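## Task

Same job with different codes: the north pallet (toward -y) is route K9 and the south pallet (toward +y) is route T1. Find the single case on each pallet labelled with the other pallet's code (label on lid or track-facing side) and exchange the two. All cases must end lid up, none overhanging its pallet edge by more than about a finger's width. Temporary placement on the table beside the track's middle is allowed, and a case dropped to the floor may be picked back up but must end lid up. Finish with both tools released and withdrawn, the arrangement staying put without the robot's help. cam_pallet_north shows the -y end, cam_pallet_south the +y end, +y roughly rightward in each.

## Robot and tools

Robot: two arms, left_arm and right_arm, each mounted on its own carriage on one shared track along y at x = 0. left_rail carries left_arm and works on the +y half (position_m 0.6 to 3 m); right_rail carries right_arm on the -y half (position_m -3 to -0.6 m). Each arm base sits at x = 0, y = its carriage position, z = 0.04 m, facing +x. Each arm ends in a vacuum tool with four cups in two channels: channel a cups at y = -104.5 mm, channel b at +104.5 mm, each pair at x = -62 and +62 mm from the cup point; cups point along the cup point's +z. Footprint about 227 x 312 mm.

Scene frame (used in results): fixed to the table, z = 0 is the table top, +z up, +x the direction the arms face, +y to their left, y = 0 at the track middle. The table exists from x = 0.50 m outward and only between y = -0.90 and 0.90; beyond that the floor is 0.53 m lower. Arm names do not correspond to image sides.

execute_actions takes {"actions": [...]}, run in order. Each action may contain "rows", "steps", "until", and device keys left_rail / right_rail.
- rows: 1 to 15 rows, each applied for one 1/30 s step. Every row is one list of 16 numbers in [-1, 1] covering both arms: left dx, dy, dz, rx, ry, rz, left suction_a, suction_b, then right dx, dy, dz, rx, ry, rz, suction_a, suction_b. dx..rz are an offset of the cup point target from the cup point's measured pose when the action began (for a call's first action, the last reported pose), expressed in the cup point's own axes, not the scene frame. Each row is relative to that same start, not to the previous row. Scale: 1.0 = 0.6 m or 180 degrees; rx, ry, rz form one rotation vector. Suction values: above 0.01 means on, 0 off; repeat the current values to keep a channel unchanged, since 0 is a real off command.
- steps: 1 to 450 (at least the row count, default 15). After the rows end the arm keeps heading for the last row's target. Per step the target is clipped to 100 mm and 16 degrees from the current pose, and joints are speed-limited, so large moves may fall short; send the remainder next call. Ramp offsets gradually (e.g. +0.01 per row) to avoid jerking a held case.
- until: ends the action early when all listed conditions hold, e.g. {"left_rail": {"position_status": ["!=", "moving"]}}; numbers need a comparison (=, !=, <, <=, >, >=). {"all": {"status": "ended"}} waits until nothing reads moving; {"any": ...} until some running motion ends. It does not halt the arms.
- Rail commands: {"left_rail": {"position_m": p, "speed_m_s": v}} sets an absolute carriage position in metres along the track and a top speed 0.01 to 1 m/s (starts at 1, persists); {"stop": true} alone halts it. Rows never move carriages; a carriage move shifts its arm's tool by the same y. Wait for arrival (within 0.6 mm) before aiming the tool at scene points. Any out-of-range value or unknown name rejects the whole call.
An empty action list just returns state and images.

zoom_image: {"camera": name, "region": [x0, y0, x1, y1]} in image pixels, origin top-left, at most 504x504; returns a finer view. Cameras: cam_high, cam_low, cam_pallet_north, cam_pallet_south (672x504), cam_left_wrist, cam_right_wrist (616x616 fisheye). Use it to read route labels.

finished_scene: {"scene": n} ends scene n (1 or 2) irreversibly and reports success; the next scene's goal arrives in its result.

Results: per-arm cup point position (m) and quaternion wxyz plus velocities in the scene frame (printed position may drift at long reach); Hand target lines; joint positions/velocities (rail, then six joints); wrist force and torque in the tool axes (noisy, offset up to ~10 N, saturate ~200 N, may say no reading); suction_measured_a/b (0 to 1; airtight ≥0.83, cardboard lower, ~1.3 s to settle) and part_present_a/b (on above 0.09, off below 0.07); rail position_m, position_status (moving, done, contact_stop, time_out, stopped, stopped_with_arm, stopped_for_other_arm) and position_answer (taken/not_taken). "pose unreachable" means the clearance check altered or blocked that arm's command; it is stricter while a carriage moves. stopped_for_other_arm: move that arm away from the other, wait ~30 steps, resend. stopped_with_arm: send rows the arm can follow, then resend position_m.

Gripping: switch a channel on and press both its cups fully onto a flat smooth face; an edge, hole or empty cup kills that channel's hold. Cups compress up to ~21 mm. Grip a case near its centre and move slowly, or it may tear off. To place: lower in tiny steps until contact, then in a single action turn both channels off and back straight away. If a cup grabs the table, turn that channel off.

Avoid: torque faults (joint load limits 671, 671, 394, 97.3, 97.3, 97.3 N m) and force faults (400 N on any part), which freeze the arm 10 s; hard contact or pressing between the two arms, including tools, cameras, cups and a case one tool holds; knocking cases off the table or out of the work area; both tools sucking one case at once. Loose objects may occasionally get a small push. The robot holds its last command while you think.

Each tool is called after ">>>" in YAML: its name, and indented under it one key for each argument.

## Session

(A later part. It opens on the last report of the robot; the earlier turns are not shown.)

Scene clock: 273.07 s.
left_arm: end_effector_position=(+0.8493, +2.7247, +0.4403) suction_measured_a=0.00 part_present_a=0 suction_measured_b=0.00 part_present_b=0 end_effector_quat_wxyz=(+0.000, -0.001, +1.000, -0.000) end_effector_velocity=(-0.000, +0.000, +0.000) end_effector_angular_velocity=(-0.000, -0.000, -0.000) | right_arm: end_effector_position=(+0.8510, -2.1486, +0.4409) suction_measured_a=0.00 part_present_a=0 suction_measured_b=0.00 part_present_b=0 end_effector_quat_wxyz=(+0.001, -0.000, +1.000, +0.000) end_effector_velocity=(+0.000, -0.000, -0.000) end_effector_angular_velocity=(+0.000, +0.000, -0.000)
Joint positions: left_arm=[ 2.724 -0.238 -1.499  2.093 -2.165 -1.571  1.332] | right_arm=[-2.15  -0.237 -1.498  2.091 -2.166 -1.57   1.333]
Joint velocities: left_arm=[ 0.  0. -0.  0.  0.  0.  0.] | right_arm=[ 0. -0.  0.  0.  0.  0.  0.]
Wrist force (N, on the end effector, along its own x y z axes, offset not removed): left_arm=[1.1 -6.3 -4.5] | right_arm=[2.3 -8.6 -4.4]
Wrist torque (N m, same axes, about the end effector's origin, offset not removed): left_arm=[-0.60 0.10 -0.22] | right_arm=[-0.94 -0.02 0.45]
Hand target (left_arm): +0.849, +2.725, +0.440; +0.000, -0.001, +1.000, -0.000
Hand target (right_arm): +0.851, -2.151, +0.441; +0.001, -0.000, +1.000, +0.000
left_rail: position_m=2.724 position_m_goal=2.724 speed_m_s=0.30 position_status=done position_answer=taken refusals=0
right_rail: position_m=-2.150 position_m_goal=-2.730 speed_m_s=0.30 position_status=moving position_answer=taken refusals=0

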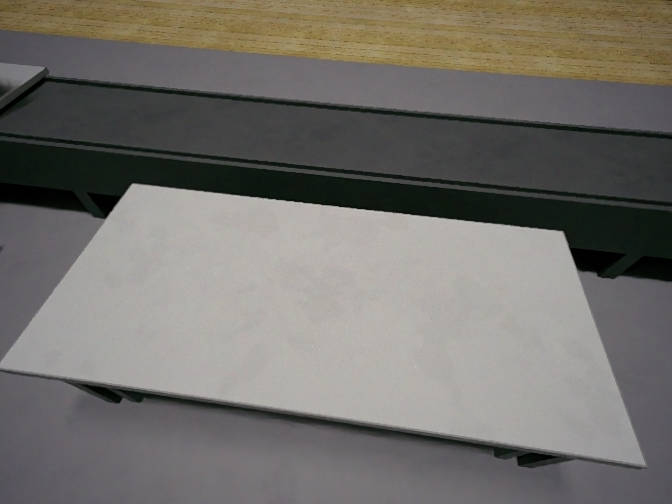

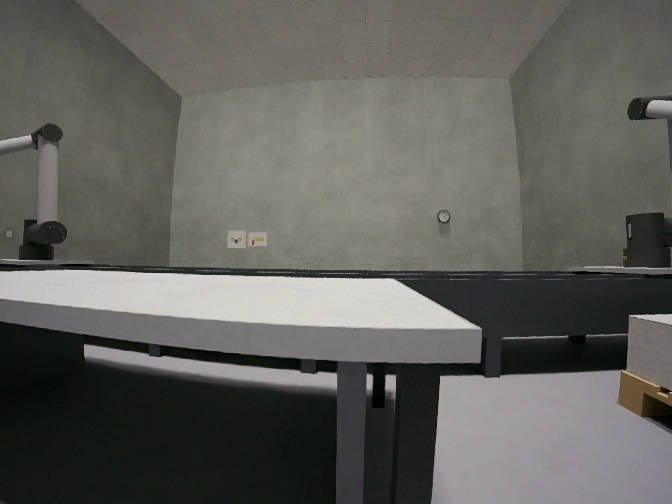

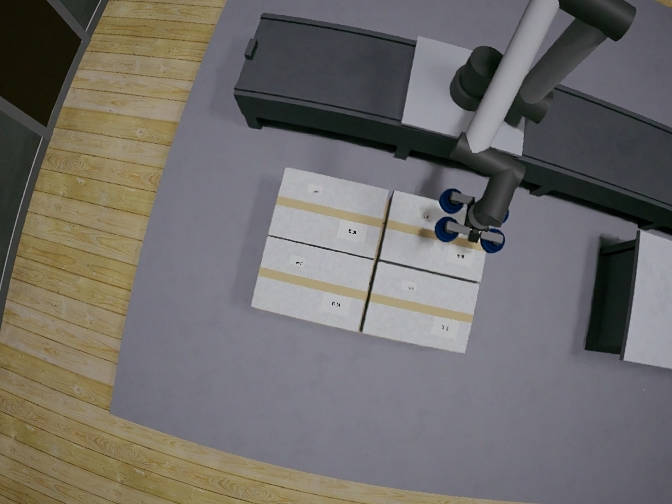

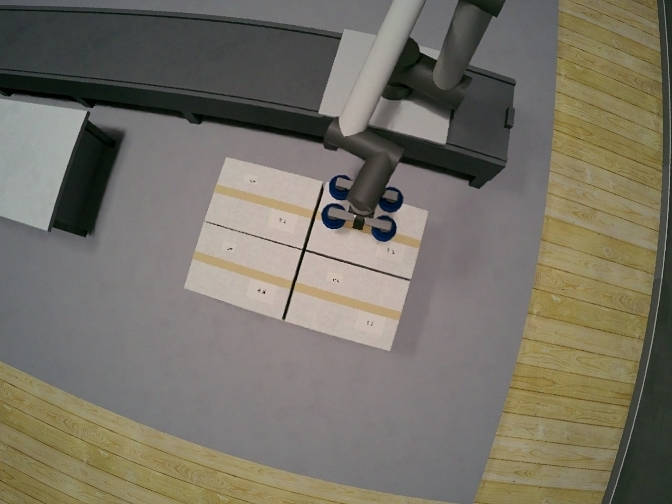

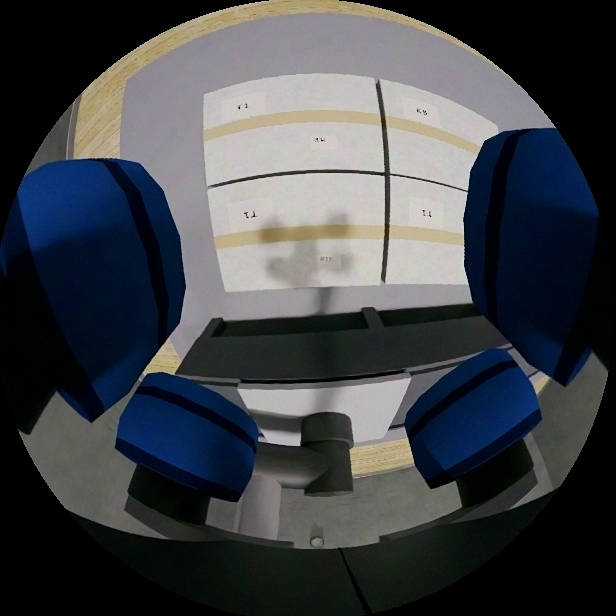

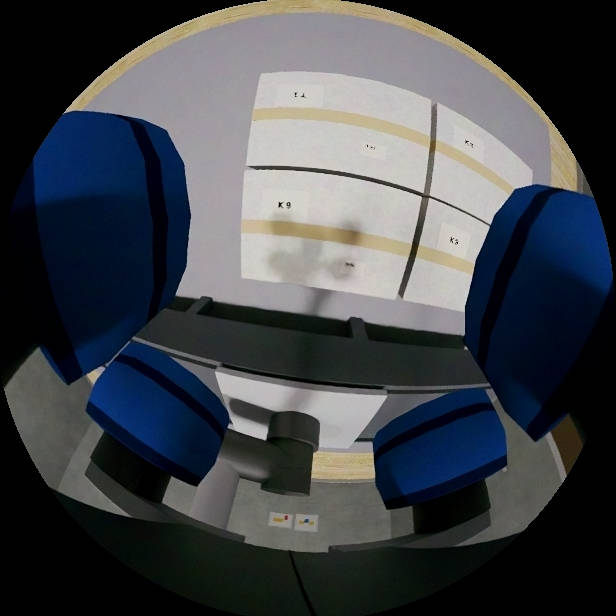

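>>> execute_actions:
  actions: []

Scene clock: 279.03 s.
left_arm: end_effector_position=(+0.8493, +2.7247, +0.4403) suction_measured_a=0.00 part_present_a=0 suction_measured_b=0.00 part_present_b=0 end_effector_quat_wxyz=(+0.000, -0.001, +1.000, -0.000) end_effector_velocity=(-0.000, +0.000, +0.000) end_effector_angular_velocity=(-0.000, -0.000, -0.000) | right_arm: end_effector_position=(+0.8510, -2.7286, +0.4409) suction_measured_a=0.00 part_present_a=0 suction_measured_b=0.00 part_present_b=0 end_effector_quat_wxyz=(+0.001, -0.000, +1.000, +0.000) end_effector_velocity=(-0.000, +0.000, +0.000) end_effector_angular_velocity=(-0.000, -0.000, +0.000)
Joint positions: left_arm=[ 2.724 -0.238 -1.499  2.093 -2.165 -1.571  1.332] | right_arm=[-2.73  -0.237 -1.498  2.091 -2.166 -1.57   1.333]
Joint velocities: left_arm=[ 0.  0. -0.  0. -0. -0.  0.] | right_arm=[ 0.  0. -0.  0. -0.  0. -0.]
Wrist force (N, on the end effector, along its own x y z axes, offset not removed): left_arm=[0.6 -2.4 -6.4] | right_arm=[1.5 -2.6 -4.7]
Wrist torque (N m, same axes, about the end effector's origin, offset not removed): left_arm=[-0.12 0.12 -0.13] | right_arm=[0.09 0.01 0.44]
Hand target (left_arm): +0.849, +2.725, +0.440; +0.000, -0.001, +1.000, -0.000
Hand target (right_arm): +0.851, -2.728, +0.441; +0.001, -0.000, +1.000, +0.000
left_rail: position_m=2.724 position_m_goal=2.724 speed_m_s=0.30 position_status=done position_answer=taken refusals=0
right_rail: position_m=-2.730 position_m_goal=-2.730 speed_m_s=0.30 position_status=done position_answer=taken refusals=0

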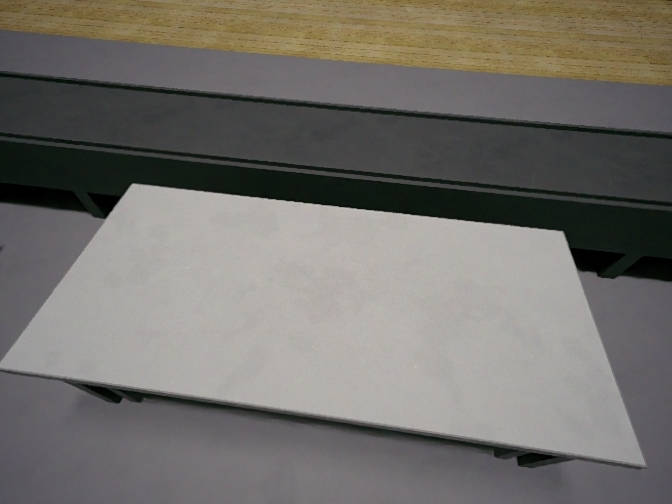

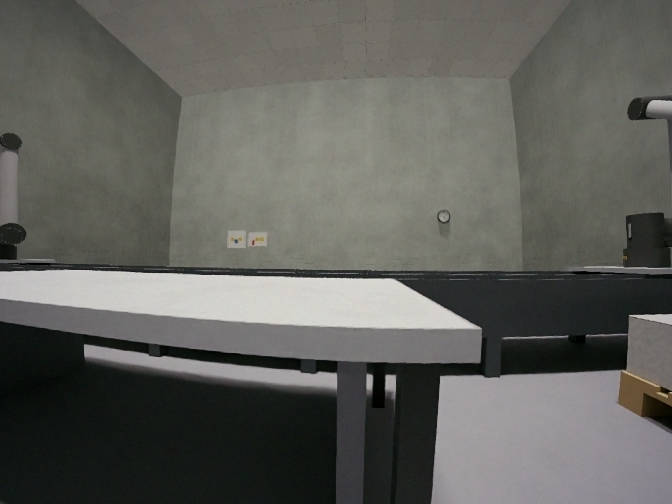

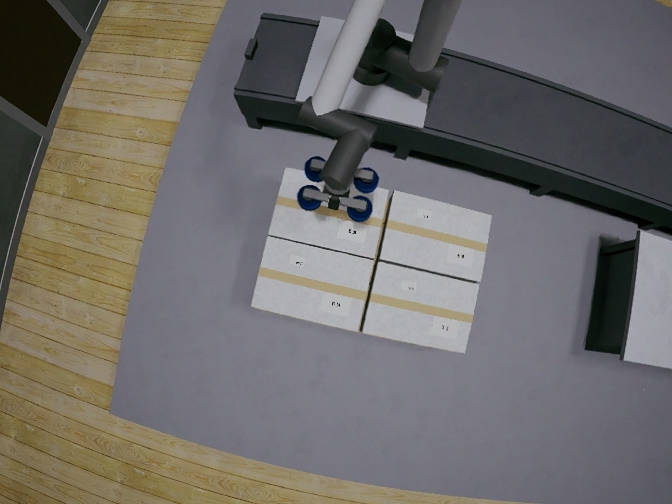

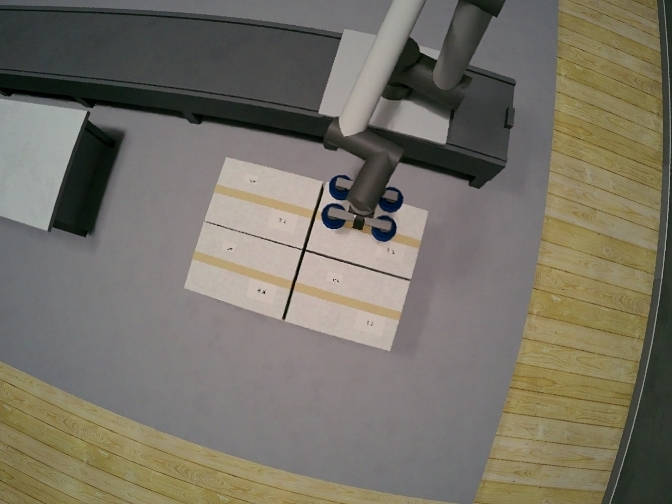

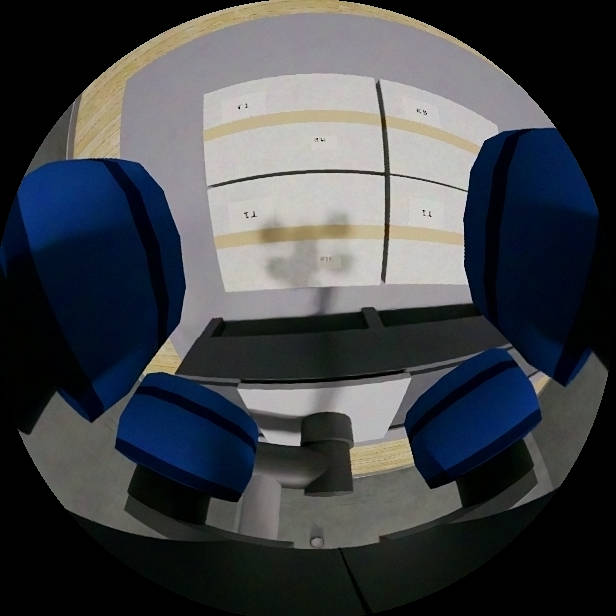

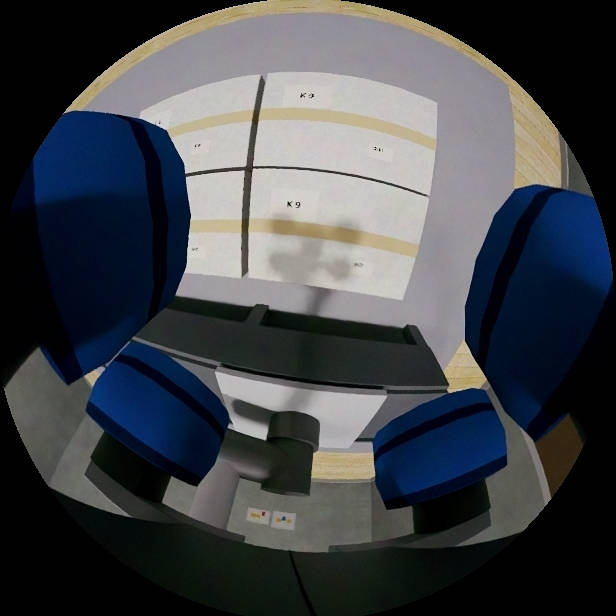

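>>> execute_actions:
  actions:
    - {"rows":[ [-0.0010,-0.0016,0.0016,0,0,0.0001,0,0, -0.0011,0.0016,0.0016,0,0,0,0,0], [-0.0037,-0.0060,0.0059,0,0,0.0004,0,0, -0.0040,0.0059,0.0059,0,0,0,0,0], [-0.0083,-0.0136,0.0134,0,0,0.0009,0,0, -0.0090,0.0134,0.0134,0,0,0.0001,0,0], [-0.0149,-0.0244,0.0241,0,0,0.0016,0,0, -0.0161,0.0241,0.0241,0,0,0.0002,0,0], [-0.0235,-0.0384,0.0379,0,0,0.0025,0,0, -0.0254,0.0379,0.0380,0,0,0.0003,0,0], [-0.0341,-0.0557,0.0551,0,0,0.0036,0,0, -0.0368,0.0551,0.0551,0,0,0.0004,0,0], [-0.0465,-0.0759,0.0750,0,0,0.0048,0,0, -0.0502,0.0749,0.0750,0,0,0.0006,0,0], [-0.0596,-0.0974,0.0963,0,0,0.0060,0,0, -0.0644,0.0962,0.0964,0,0,0.0007,0,0], [-0.0728,-0.1190,0.1175,0,0,0.0072,0,0, -0.0787,0.1175,0.1177,0,0,0.0008,0,0], [-0.0860,-0.1405,0.1388,0,0,0.0084,0,0, -0.0929,0.1388,0.1390,0,0,0.0010,0,0], [-0.0992,-0.1620,0.1601,0,0,0.0096,0,0, -0.1071,0.1601,0.1603,0,0,0.0011,0,0], [-0.1130,-0.1845,0.1823,0,0,0.0108,0,0, -0.1220,0.1823,0.1825,0,0,0.0013,0,0], [-0.1262,-0.2061,0.2036,0,0,0.0119,0,0, -0.1362,0.2036,0.2038,0,0,0.0014,0,0], [-0.1394,-0.2276,0.2249,0,0,0.0129,0,0, -0.1505,0.2248,0.2251,0,0,0.0015,0,0], [-0.5735,-0.9367,0.9255,0,0,0.0137,0,0, -0.6193,0.9253,0.9265,0,0,0.0016,0,0] ],"steps":47}

Scene clock: 319.03 s.
left_arm: end_effector_position=(+1.1280, +2.2358, -0.0391) suction_measured_a=0.00 part_present_a=0 suction_measured_b=0.00 part_present_b=0 end_effector_quat_wxyz=(+0.000, +0.021, +1.000, -0.000) end_effector_velocity=(+0.238, -0.331, -0.349) end_effector_angular_velocity=(+0.002, +0.003, -0.001) | right_arm: end_effector_position=(+1.1459, -2.2472, -0.0355) suction_measured_a=0.00 part_present_a=0 suction_measured_b=0.00 part_present_b=0 end_effector_quat_wxyz=(+0.001, +0.002, +1.000, +0.001) end_effector_velocity=(+0.250, +0.326, -0.345) end_effector_angular_velocity=(-0.001, +0.005, +0.001)
Joint positions: left_arm=[ 2.724 -0.573 -0.73   1.702 -2.544 -1.571  1.04 ] | right_arm=[-2.73   0.236 -0.724  1.679 -2.529 -1.569  1.811]
Joint velocities: left_arm=[ 0.    -0.123  0.571 -0.617  0.05   0.    -0.122] | right_arm=[ 0.     0.211  0.572 -0.634  0.067 -0.     0.21 ]
Wrist force (N, on the end effector, along its own x y z axes, offset not removed): left_arm=[-0.7 -2.5 -1.3] | right_arm=[-0.4 0.3 -5.8]
Wrist torque (N m, same axes, about the end effector's origin, offset not removed): left_arm=[-0.23 0.14 -0.12] | right_arm=[0.13 0.27 0.41]
Hand target (left_arm): +1.161, +2.193, -0.085; +0.001, +0.021, +1.000, -0.000
Hand target (right_arm): +1.180, -2.205, -0.080; +0.002, +0.002, +1.000, +0.001
Off the commanded pose (left_arm): 0.124 m, 0 deg; position clipped at the last step of the last action.
Off the commanded pose (right_arm): 0.133 m, 0 deg; position clipped at the last step of the last action.
left_rail: position_m=2.724 position_m_goal=2.724 speed_m_s=0.30 position_status=done position_answer=taken refusals=0
right_rail: position_m=-2.730 position_m_goal=-2.730 speed_m_s=0.30 position_status=done position_answer=taken refusals=0

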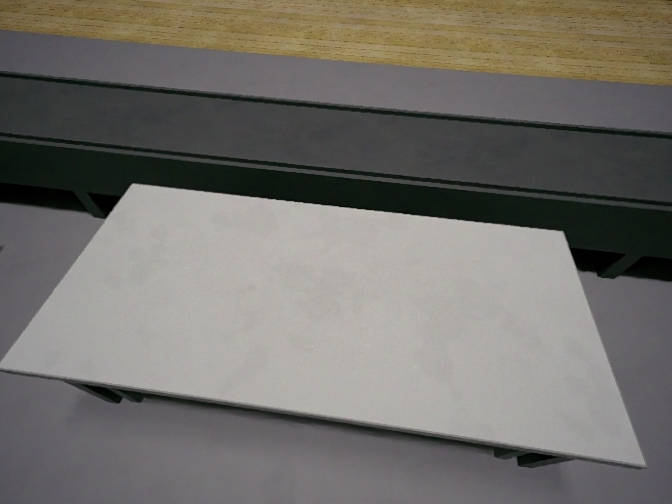

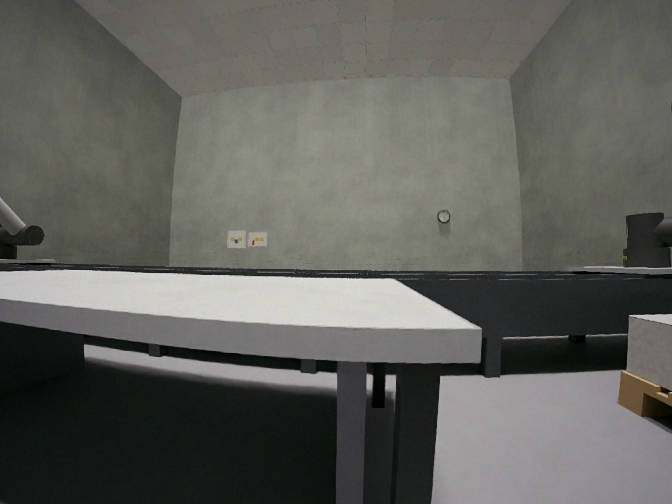

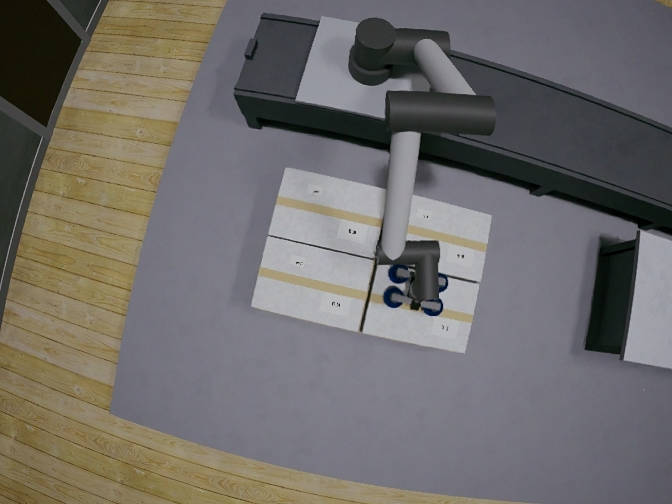

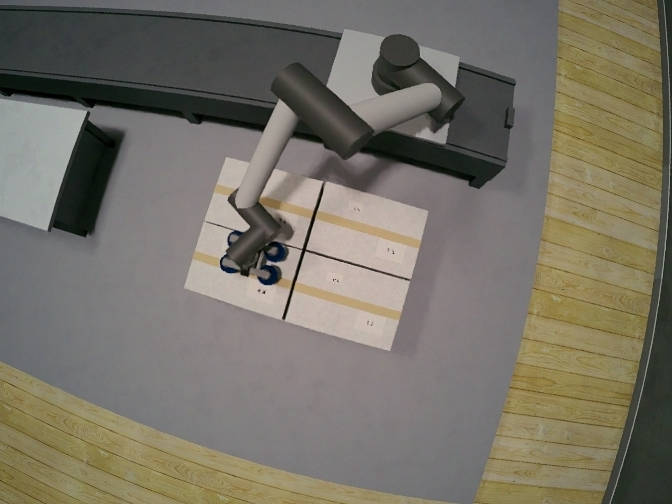

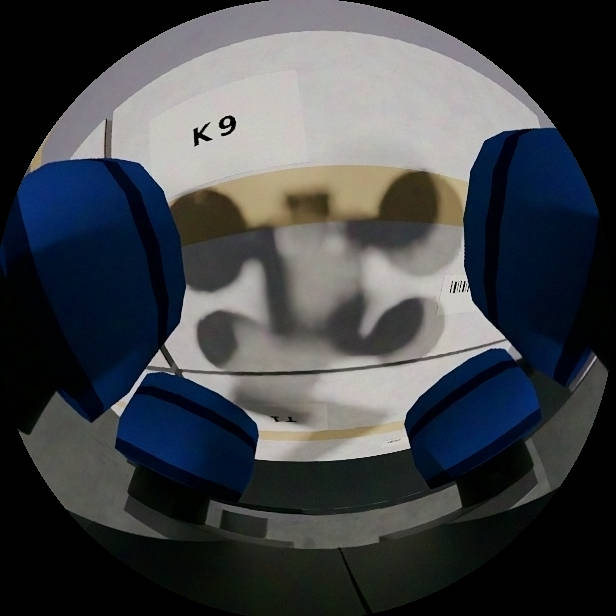

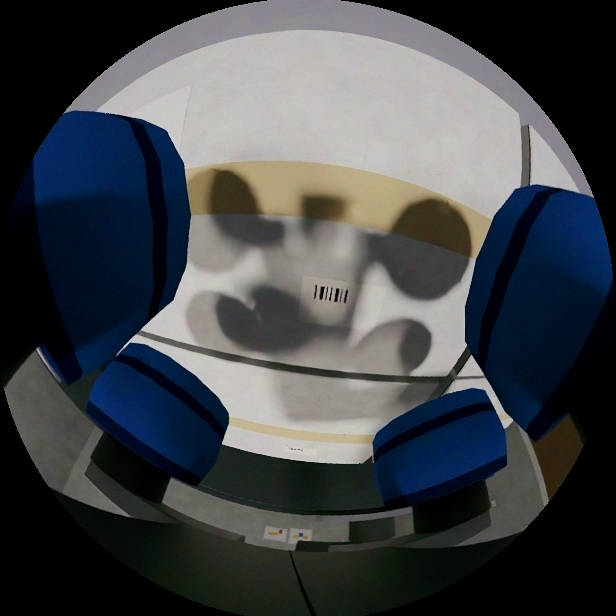

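>>> execute_actions:
  actions: []

Scene clock: 325.20 s.
left_arm: end_effector_position=(+1.1606, +2.1929, -0.0848) suction_measured_a=0.00 part_present_a=0 suction_measured_b=0.00 part_present_b=0 end_effector_quat_wxyz=(+0.001, +0.021, +1.000, -0.000) end_effector_velocity=(-0.000, -0.000, +0.000) end_effector_angular_velocity=(-0.000, -0.000, -0.000) | right_arm: end_effector_position=(+1.1805, -2.2052, -0.0804) suction_measured_a=0.00 part_present_a=0 suction_measured_b=0.00 part_present_b=0 end_effector_quat_wxyz=(+0.002, +0.002, +1.000, +0.001) end_effector_velocity=(+0.000, +0.000, +0.000) end_effector_angular_velocity=(+0.000, -0.000, -0.000)
Joint positions: left_arm=[ 2.724 -0.587 -0.654  1.617 -2.535 -1.571  1.026] | right_arm=[-2.73   0.262 -0.648  1.591 -2.518 -1.569  1.836]
Joint velocities: left_arm=[ 0. -0. -0.  0. -0.  0. -0.] | right_arm=[ 0. -0. -0.  0. -0.  0.  0.]
Wrist force (N, on the end effector, along its own x y z axes, offset not removed): left_arm=[1.3 -4.6 -6.5] | right_arm=[-2.6 -1.4 -6.3]
Wrist torque (N m, same axes, about the end effector's origin, offset not removed): left_arm=[-0.62 0.01 -0.09] | right_arm=[0.00 0.57 0.37]
Hand target (left_arm): +1.161, +2.193, -0.085; +0.001, +0.021, +1.000, -0.000
Hand target (right_arm): +1.180, -2.205, -0.080; +0.002, +0.002, +1.000, +0.001
Off the commanded pose (left_arm): 0.054 m, 0 deg; position clipped at the last step of the last action.
Off the commanded pose (right_arm): 0.063 m, 0 deg; position clipped at the last step of the last action.
left_rail: position_m=2.724 position_m_goal=2.724 speed_m_s=0.30 position_status=done position_answer=taken refusals=0
right_rail: position_m=-2.730 position_m_goal=-2.730 speed_m_s=0.30 position_status=done position_answer=taken refusals=0

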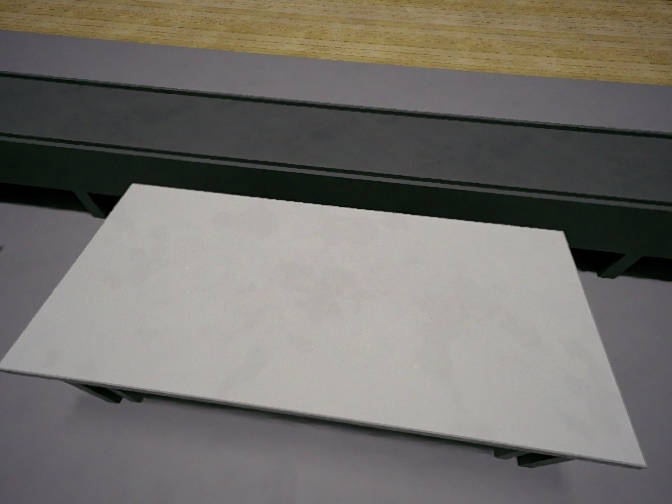

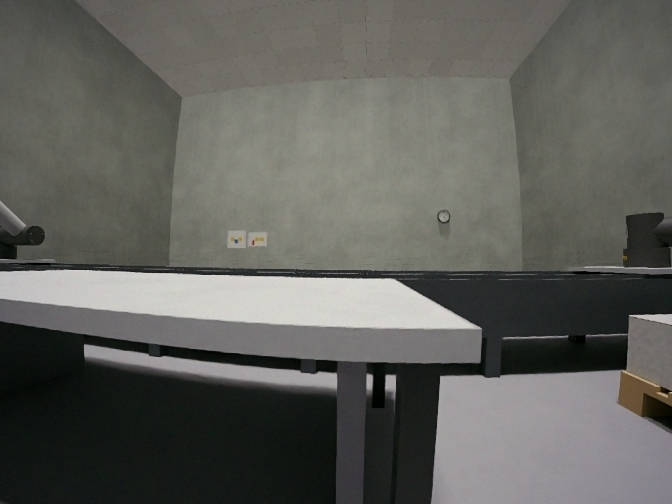

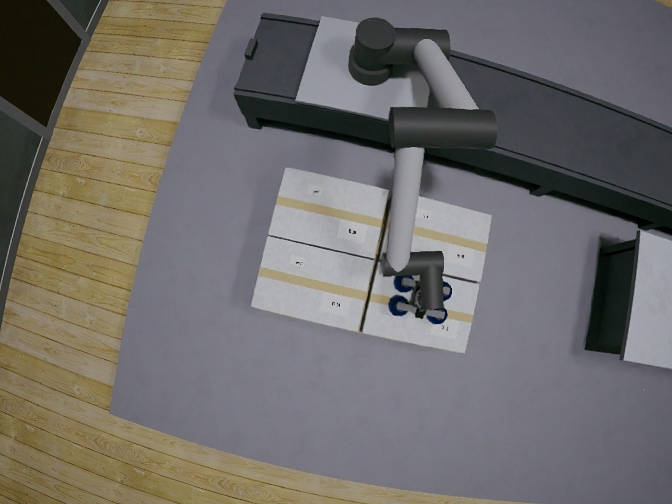

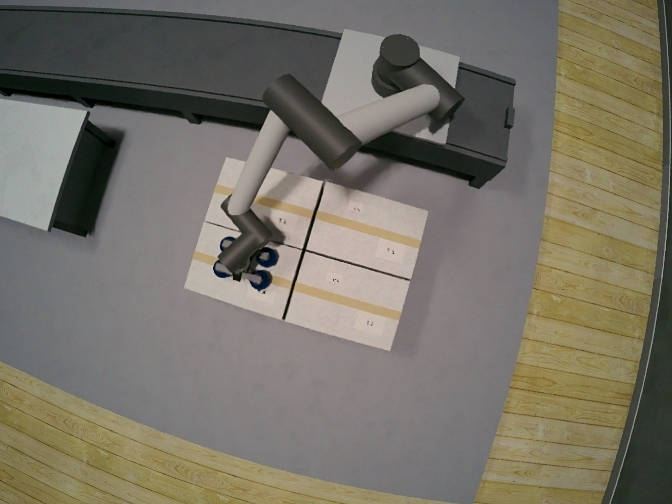

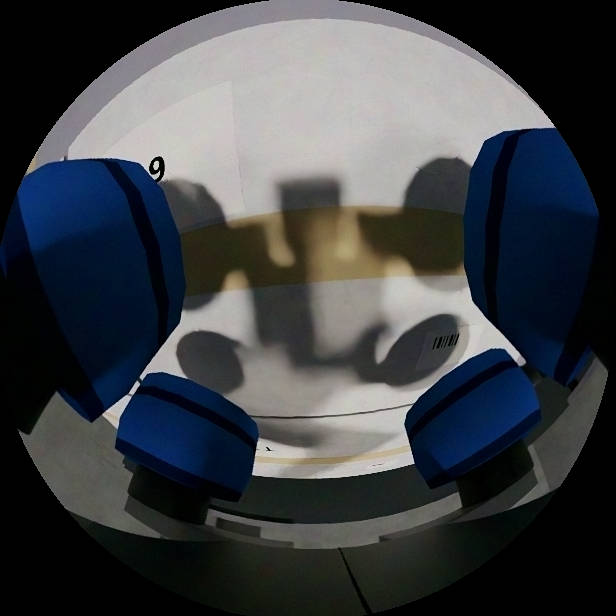

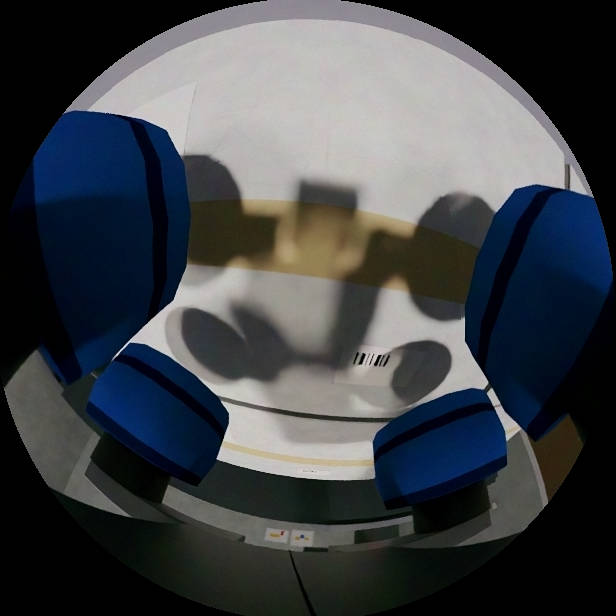

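>>> zoom_image:
  camera: "cam_left_wrist"
  region: [180, 180, 470, 440]

>>> zoom_image:
  camera: "cam_right_wrist"
  region: [180, 170, 480, 440]

>>> zoom_image:
  camera: "cam_left_wrist"
  region: [40, 0, 340, 230]

>>> zoom_image:
  camera: "cam_right_wrist"
  region: [300, 0, 600, 230]

Region (180, 180, 470, 440) of cam_left_wrist's 616x616 image, scaled by 1.738, with more detail than that image has; it fills the top 452 rows of this view, and the rest is white.

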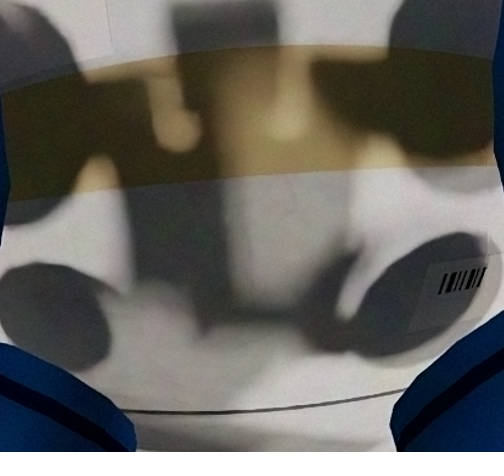

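Region (180, 170, 480, 440) of cam_right_wrist's 616x616 image, scaled by 1.680, with more detail than that image has; it fills the top 454 rows of this view, and the rest is white.

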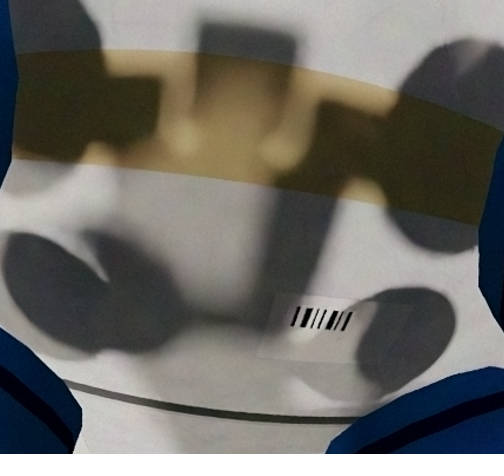

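Region (40, 0, 340, 230) of cam_left_wrist's 616x616 image, scaled by 1.680, with more detail than that image has; it fills the top 386 rows of this view, and the rest is white.

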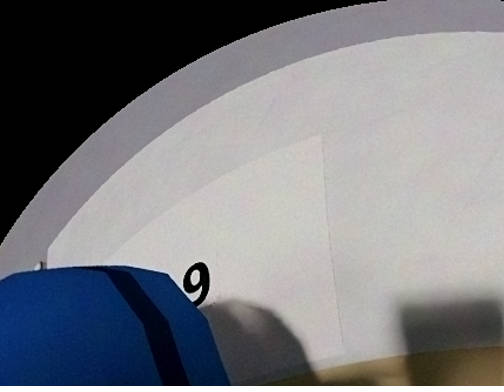

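Region (300, 0, 600, 230) of cam_right_wrist's 616x616 image, scaled by 1.680, with more detail than that image has; it fills the top 386 rows of this view, and the rest is white.

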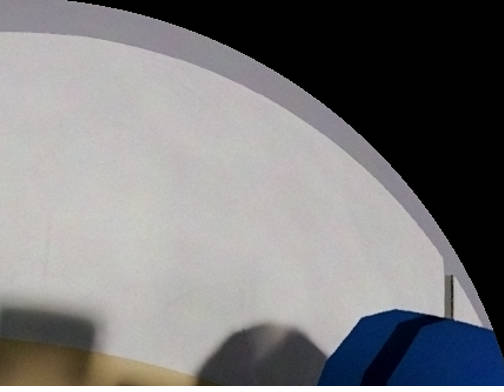

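>>> execute_actions:
  actions:
    - {"rows":[ [-0.0031,-0.0023,0.0031,0,0,0,0,0, -0.0038,0.0027,0.0033,0,0,-0.0001,0,0], [-0.0105,-0.0077,0.0104,0.0001,-0.0001,0,0,0, -0.0130,0.0091,0.0111,0,0,-0.0003,0,0], [-0.0216,-0.0158,0.0218,0.0002,-0.0002,0,0,0, -0.0268,0.0187,0.0233,0,0,-0.0006,0,0], [-0.0339,-0.0248,0.0363,0.0003,-0.0003,0,0,0, -0.0422,0.0293,0.0389,0,0,-0.0009,0,0], [-0.0457,-0.0333,0.0529,0.0004,-0.0004,0,0,0, -0.0568,0.0394,0.0566,0,0,-0.0012,0,0], [-0.0549,-0.0401,0.0695,0.0005,-0.0005,0,0,0, -0.0683,0.0474,0.0744,0,0,-0.0014,0,0], [-0.0598,-0.0437,0.0850,0.0006,-0.0006,0,0,0, -0.0744,0.0517,0.0910,0,0,-0.0016,0,0], [-0.0617,-0.0450,0.0964,0.0006,-0.0006,0,0,0, -0.0767,0.0533,0.1032,0,0,-0.0016,0,0], [-0.0617,-0.0450,0.1037,0.0006,-0.0006,0,0,0, -0.0767,0.0533,0.1110,0,0,-0.0016,0,0] ],"steps":9}

Scene clock: 445.50 s.
left_arm: end_effector_position=(+1.1845, +2.1731, -0.1189) suction_measured_a=0.00 part_present_a=0 suction_measured_b=0.00 part_present_b=0 end_effector_quat_wxyz=(+0.002, +0.021, +1.000, -0.001) end_effector_velocity=(+0.106, -0.087, -0.239) end_effector_angular_velocity=(-0.004, -0.002, -0.001) | right_arm: end_effector_position=(+1.2107, -2.1833, -0.1167) suction_measured_a=0.00 part_present_a=0 suction_measured_b=0.00 part_present_b=0 end_effector_quat_wxyz=(+0.002, +0.000, +1.000, +0.001) end_effector_velocity=(+0.139, +0.098, -0.254) end_effector_angular_velocity=(+0.000, +0.000, +0.016)
Joint positions: left_arm=[ 2.724 -0.59  -0.602  1.559 -2.532 -1.571  1.023] | right_arm=[-2.73   0.272 -0.589  1.519 -2.506 -1.569  1.843]
Joint velocities: left_arm=[ 0.    -0.01   0.317 -0.281 -0.04  -0.003 -0.009] | right_arm=[ 0.     0.043  0.355 -0.354  0.     0.     0.027]
Wrist force (N, on the end effector, along its own x y z axes, offset not removed): left_arm=[1.9 -3.3 -3.2] | right_arm=[-2.9 -3.6 -5.6]
Wrist torque (N m, same axes, about the end effector's origin, offset not removed): left_arm=[-0.27 -0.30 -0.04] | right_arm=[-0.12 0.40 0.47]
Hand target (left_arm): +1.194, +2.165, -0.146; +0.002, +0.021, +1.000, -0.001
Hand target (right_arm): +1.224, -2.174, -0.146; +0.002, -0.001, +1.000, +0.001
Off the commanded pose (left_arm): 0.032 m, 0 deg.
Off the commanded pose (right_arm): 0.036 m, 0 deg.
left_rail: position_m=2.724 position_m_goal=2.724 speed_m_s=0.30 position_status=done position_answer=taken refusals=0
right_rail: position_m=-2.730 position_m_goal=-2.730 speed_m_s=0.30 position_status=done position_answer=taken refusals=0

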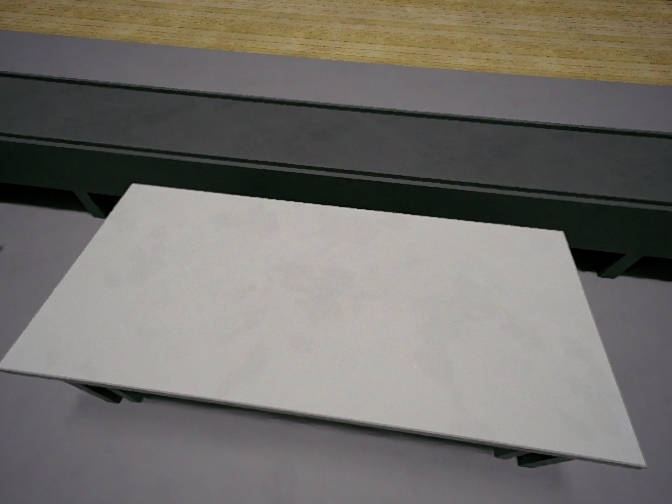

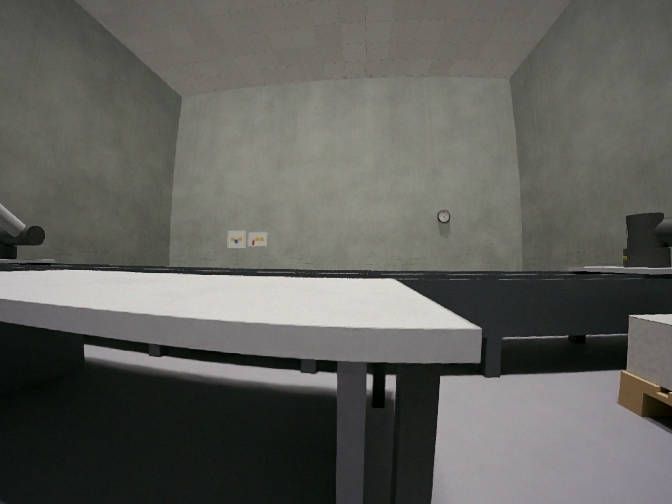

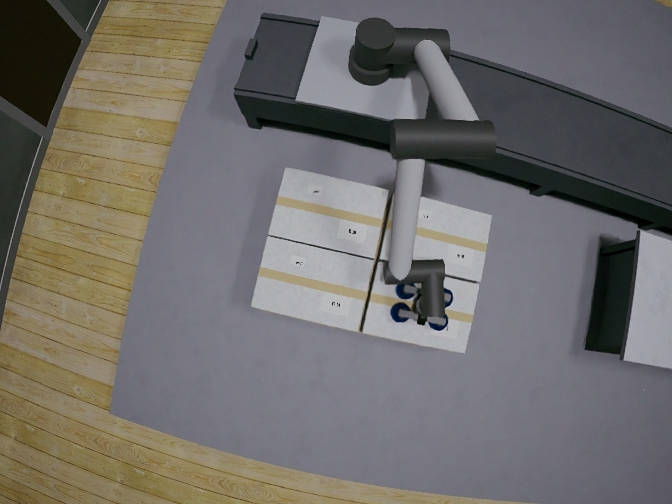

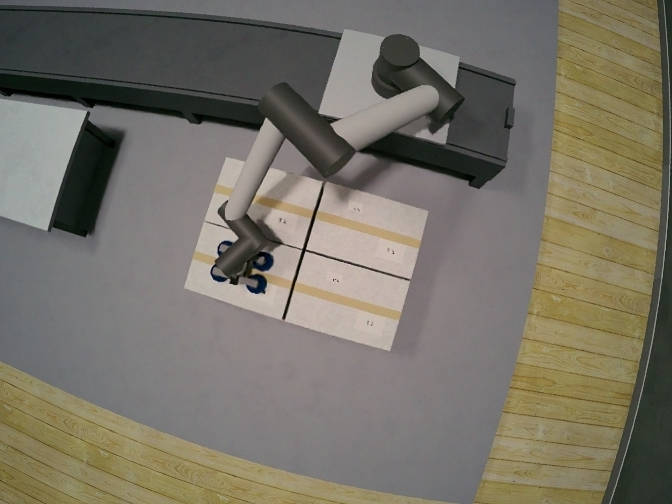

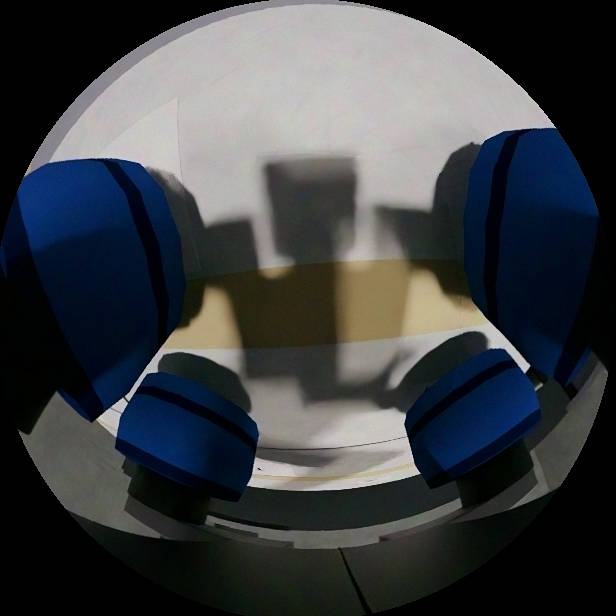

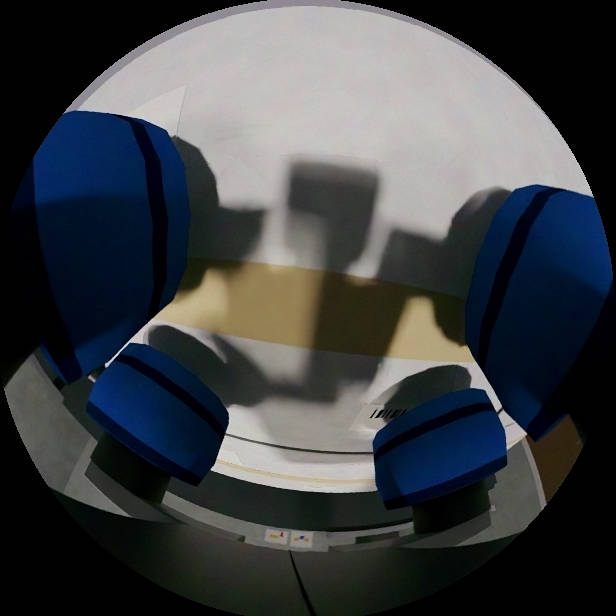

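>>> execute_actions:
  actions: []

Scene clock: 456.43 s.
left_arm: end_effector_position=(+1.1943, +2.1654, -0.1461) suction_measured_a=0.00 part_present_a=0 suction_measured_b=0.00 part_present_b=0 end_effector_quat_wxyz=(+0.002, +0.021, +1.000, -0.001) end_effector_velocity=(-0.000, -0.000, +0.000) end_effector_angular_velocity=(-0.000, +0.000, -0.000) | right_arm: end_effector_position=(+1.2237, -2.1745, -0.1459) suction_measured_a=0.00 part_present_a=0 suction_measured_b=0.00 part_present_b=0 end_effector_quat_wxyz=(+0.002, -0.001, +1.000, +0.001) end_effector_velocity=(-0.000, +0.000, -0.000) end_effector_angular_velocity=(-0.000, -0.000, +0.000)
Joint positions: left_arm=[ 2.724 -0.59  -0.568  1.531 -2.539 -1.571  1.023] | right_arm=[-2.73   0.276 -0.551  1.484 -2.509 -1.569  1.845]
Joint velocities: left_arm=[ 0. -0. -0. -0.  0. -0. -0.] | right_arm=[ 0.  0.  0. -0. -0. -0. -0.]
Wrist force (N, on the end effector, along its own x y z axes, offset not removed): left_arm=[31.4 17.4 -45.0] | right_arm=[23.1 -18.8 -42.2]
Wrist torque (N m, same axes, about the end effector's origin, offset not removed): left_arm=[-0.19 -0.67 -0.20] | right_arm=[-0.55 -0.13 0.40]
Hand target (left_arm): +1.194, +2.165, -0.146; +0.002, +0.021, +1.000, -0.001
Hand target (right_arm): +1.224, -2.174, -0.146; +0.002, -0.001, +1.000, +0.001
Off the commanded pose (left_arm): 0.003 m, 0 deg.
Off the commanded pose (right_arm): 0.004 m, 0 deg.
left_rail: position_m=2.724 position_m_goal=2.724 speed_m_s=0.30 position_status=done position_answer=taken refusals=0
right_rail: position_m=-2.730 position_m_goal=-2.730 speed_m_s=0.30 position_status=done position_answer=taken refusals=0

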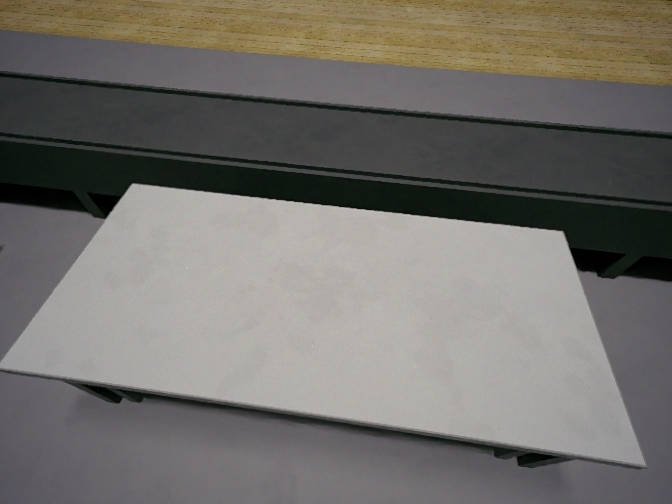

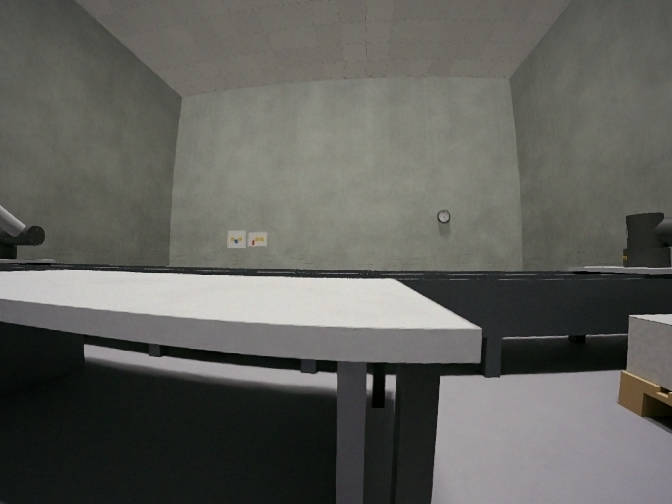

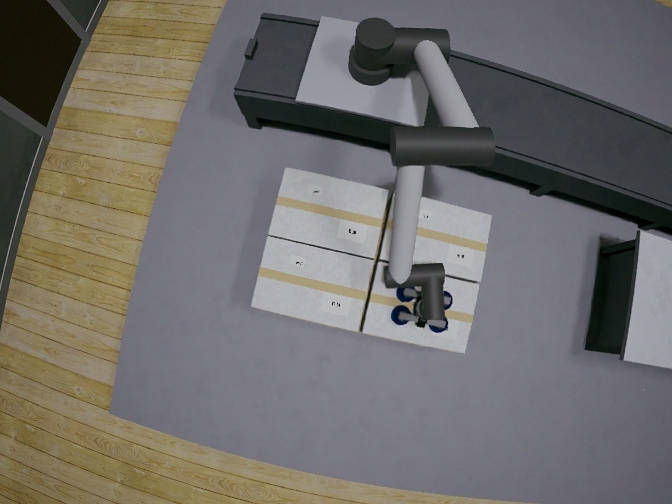

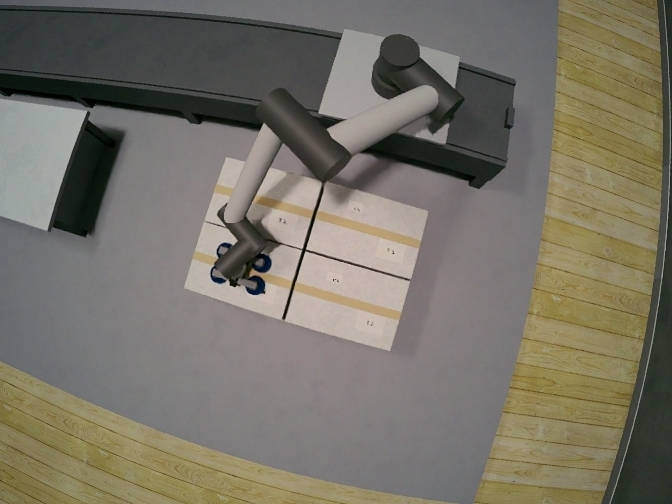

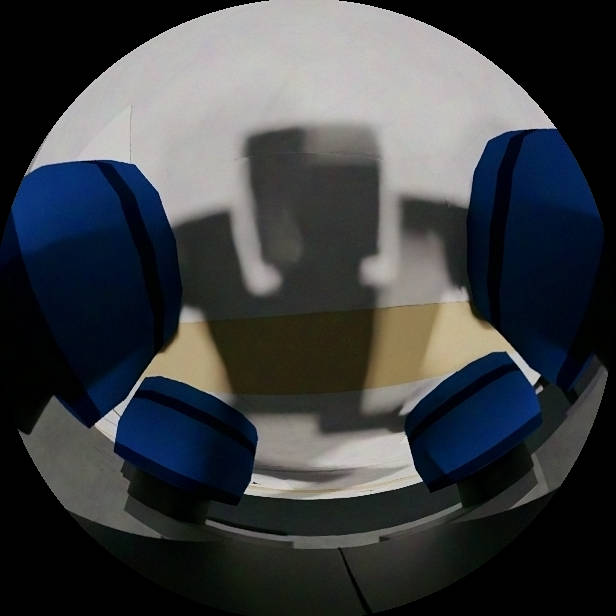

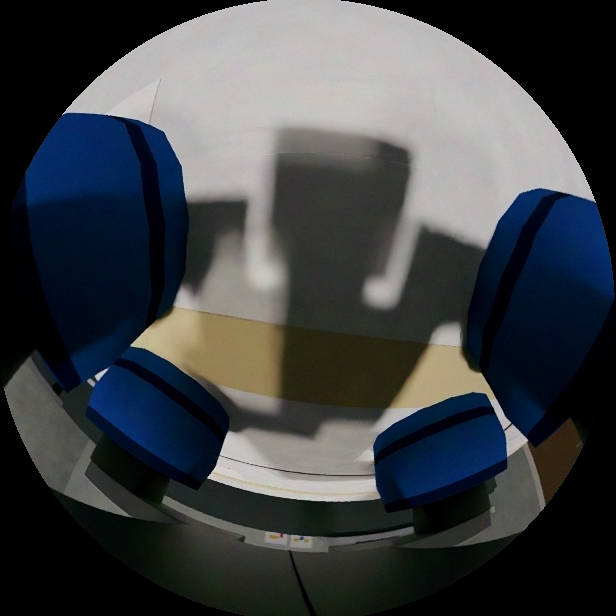

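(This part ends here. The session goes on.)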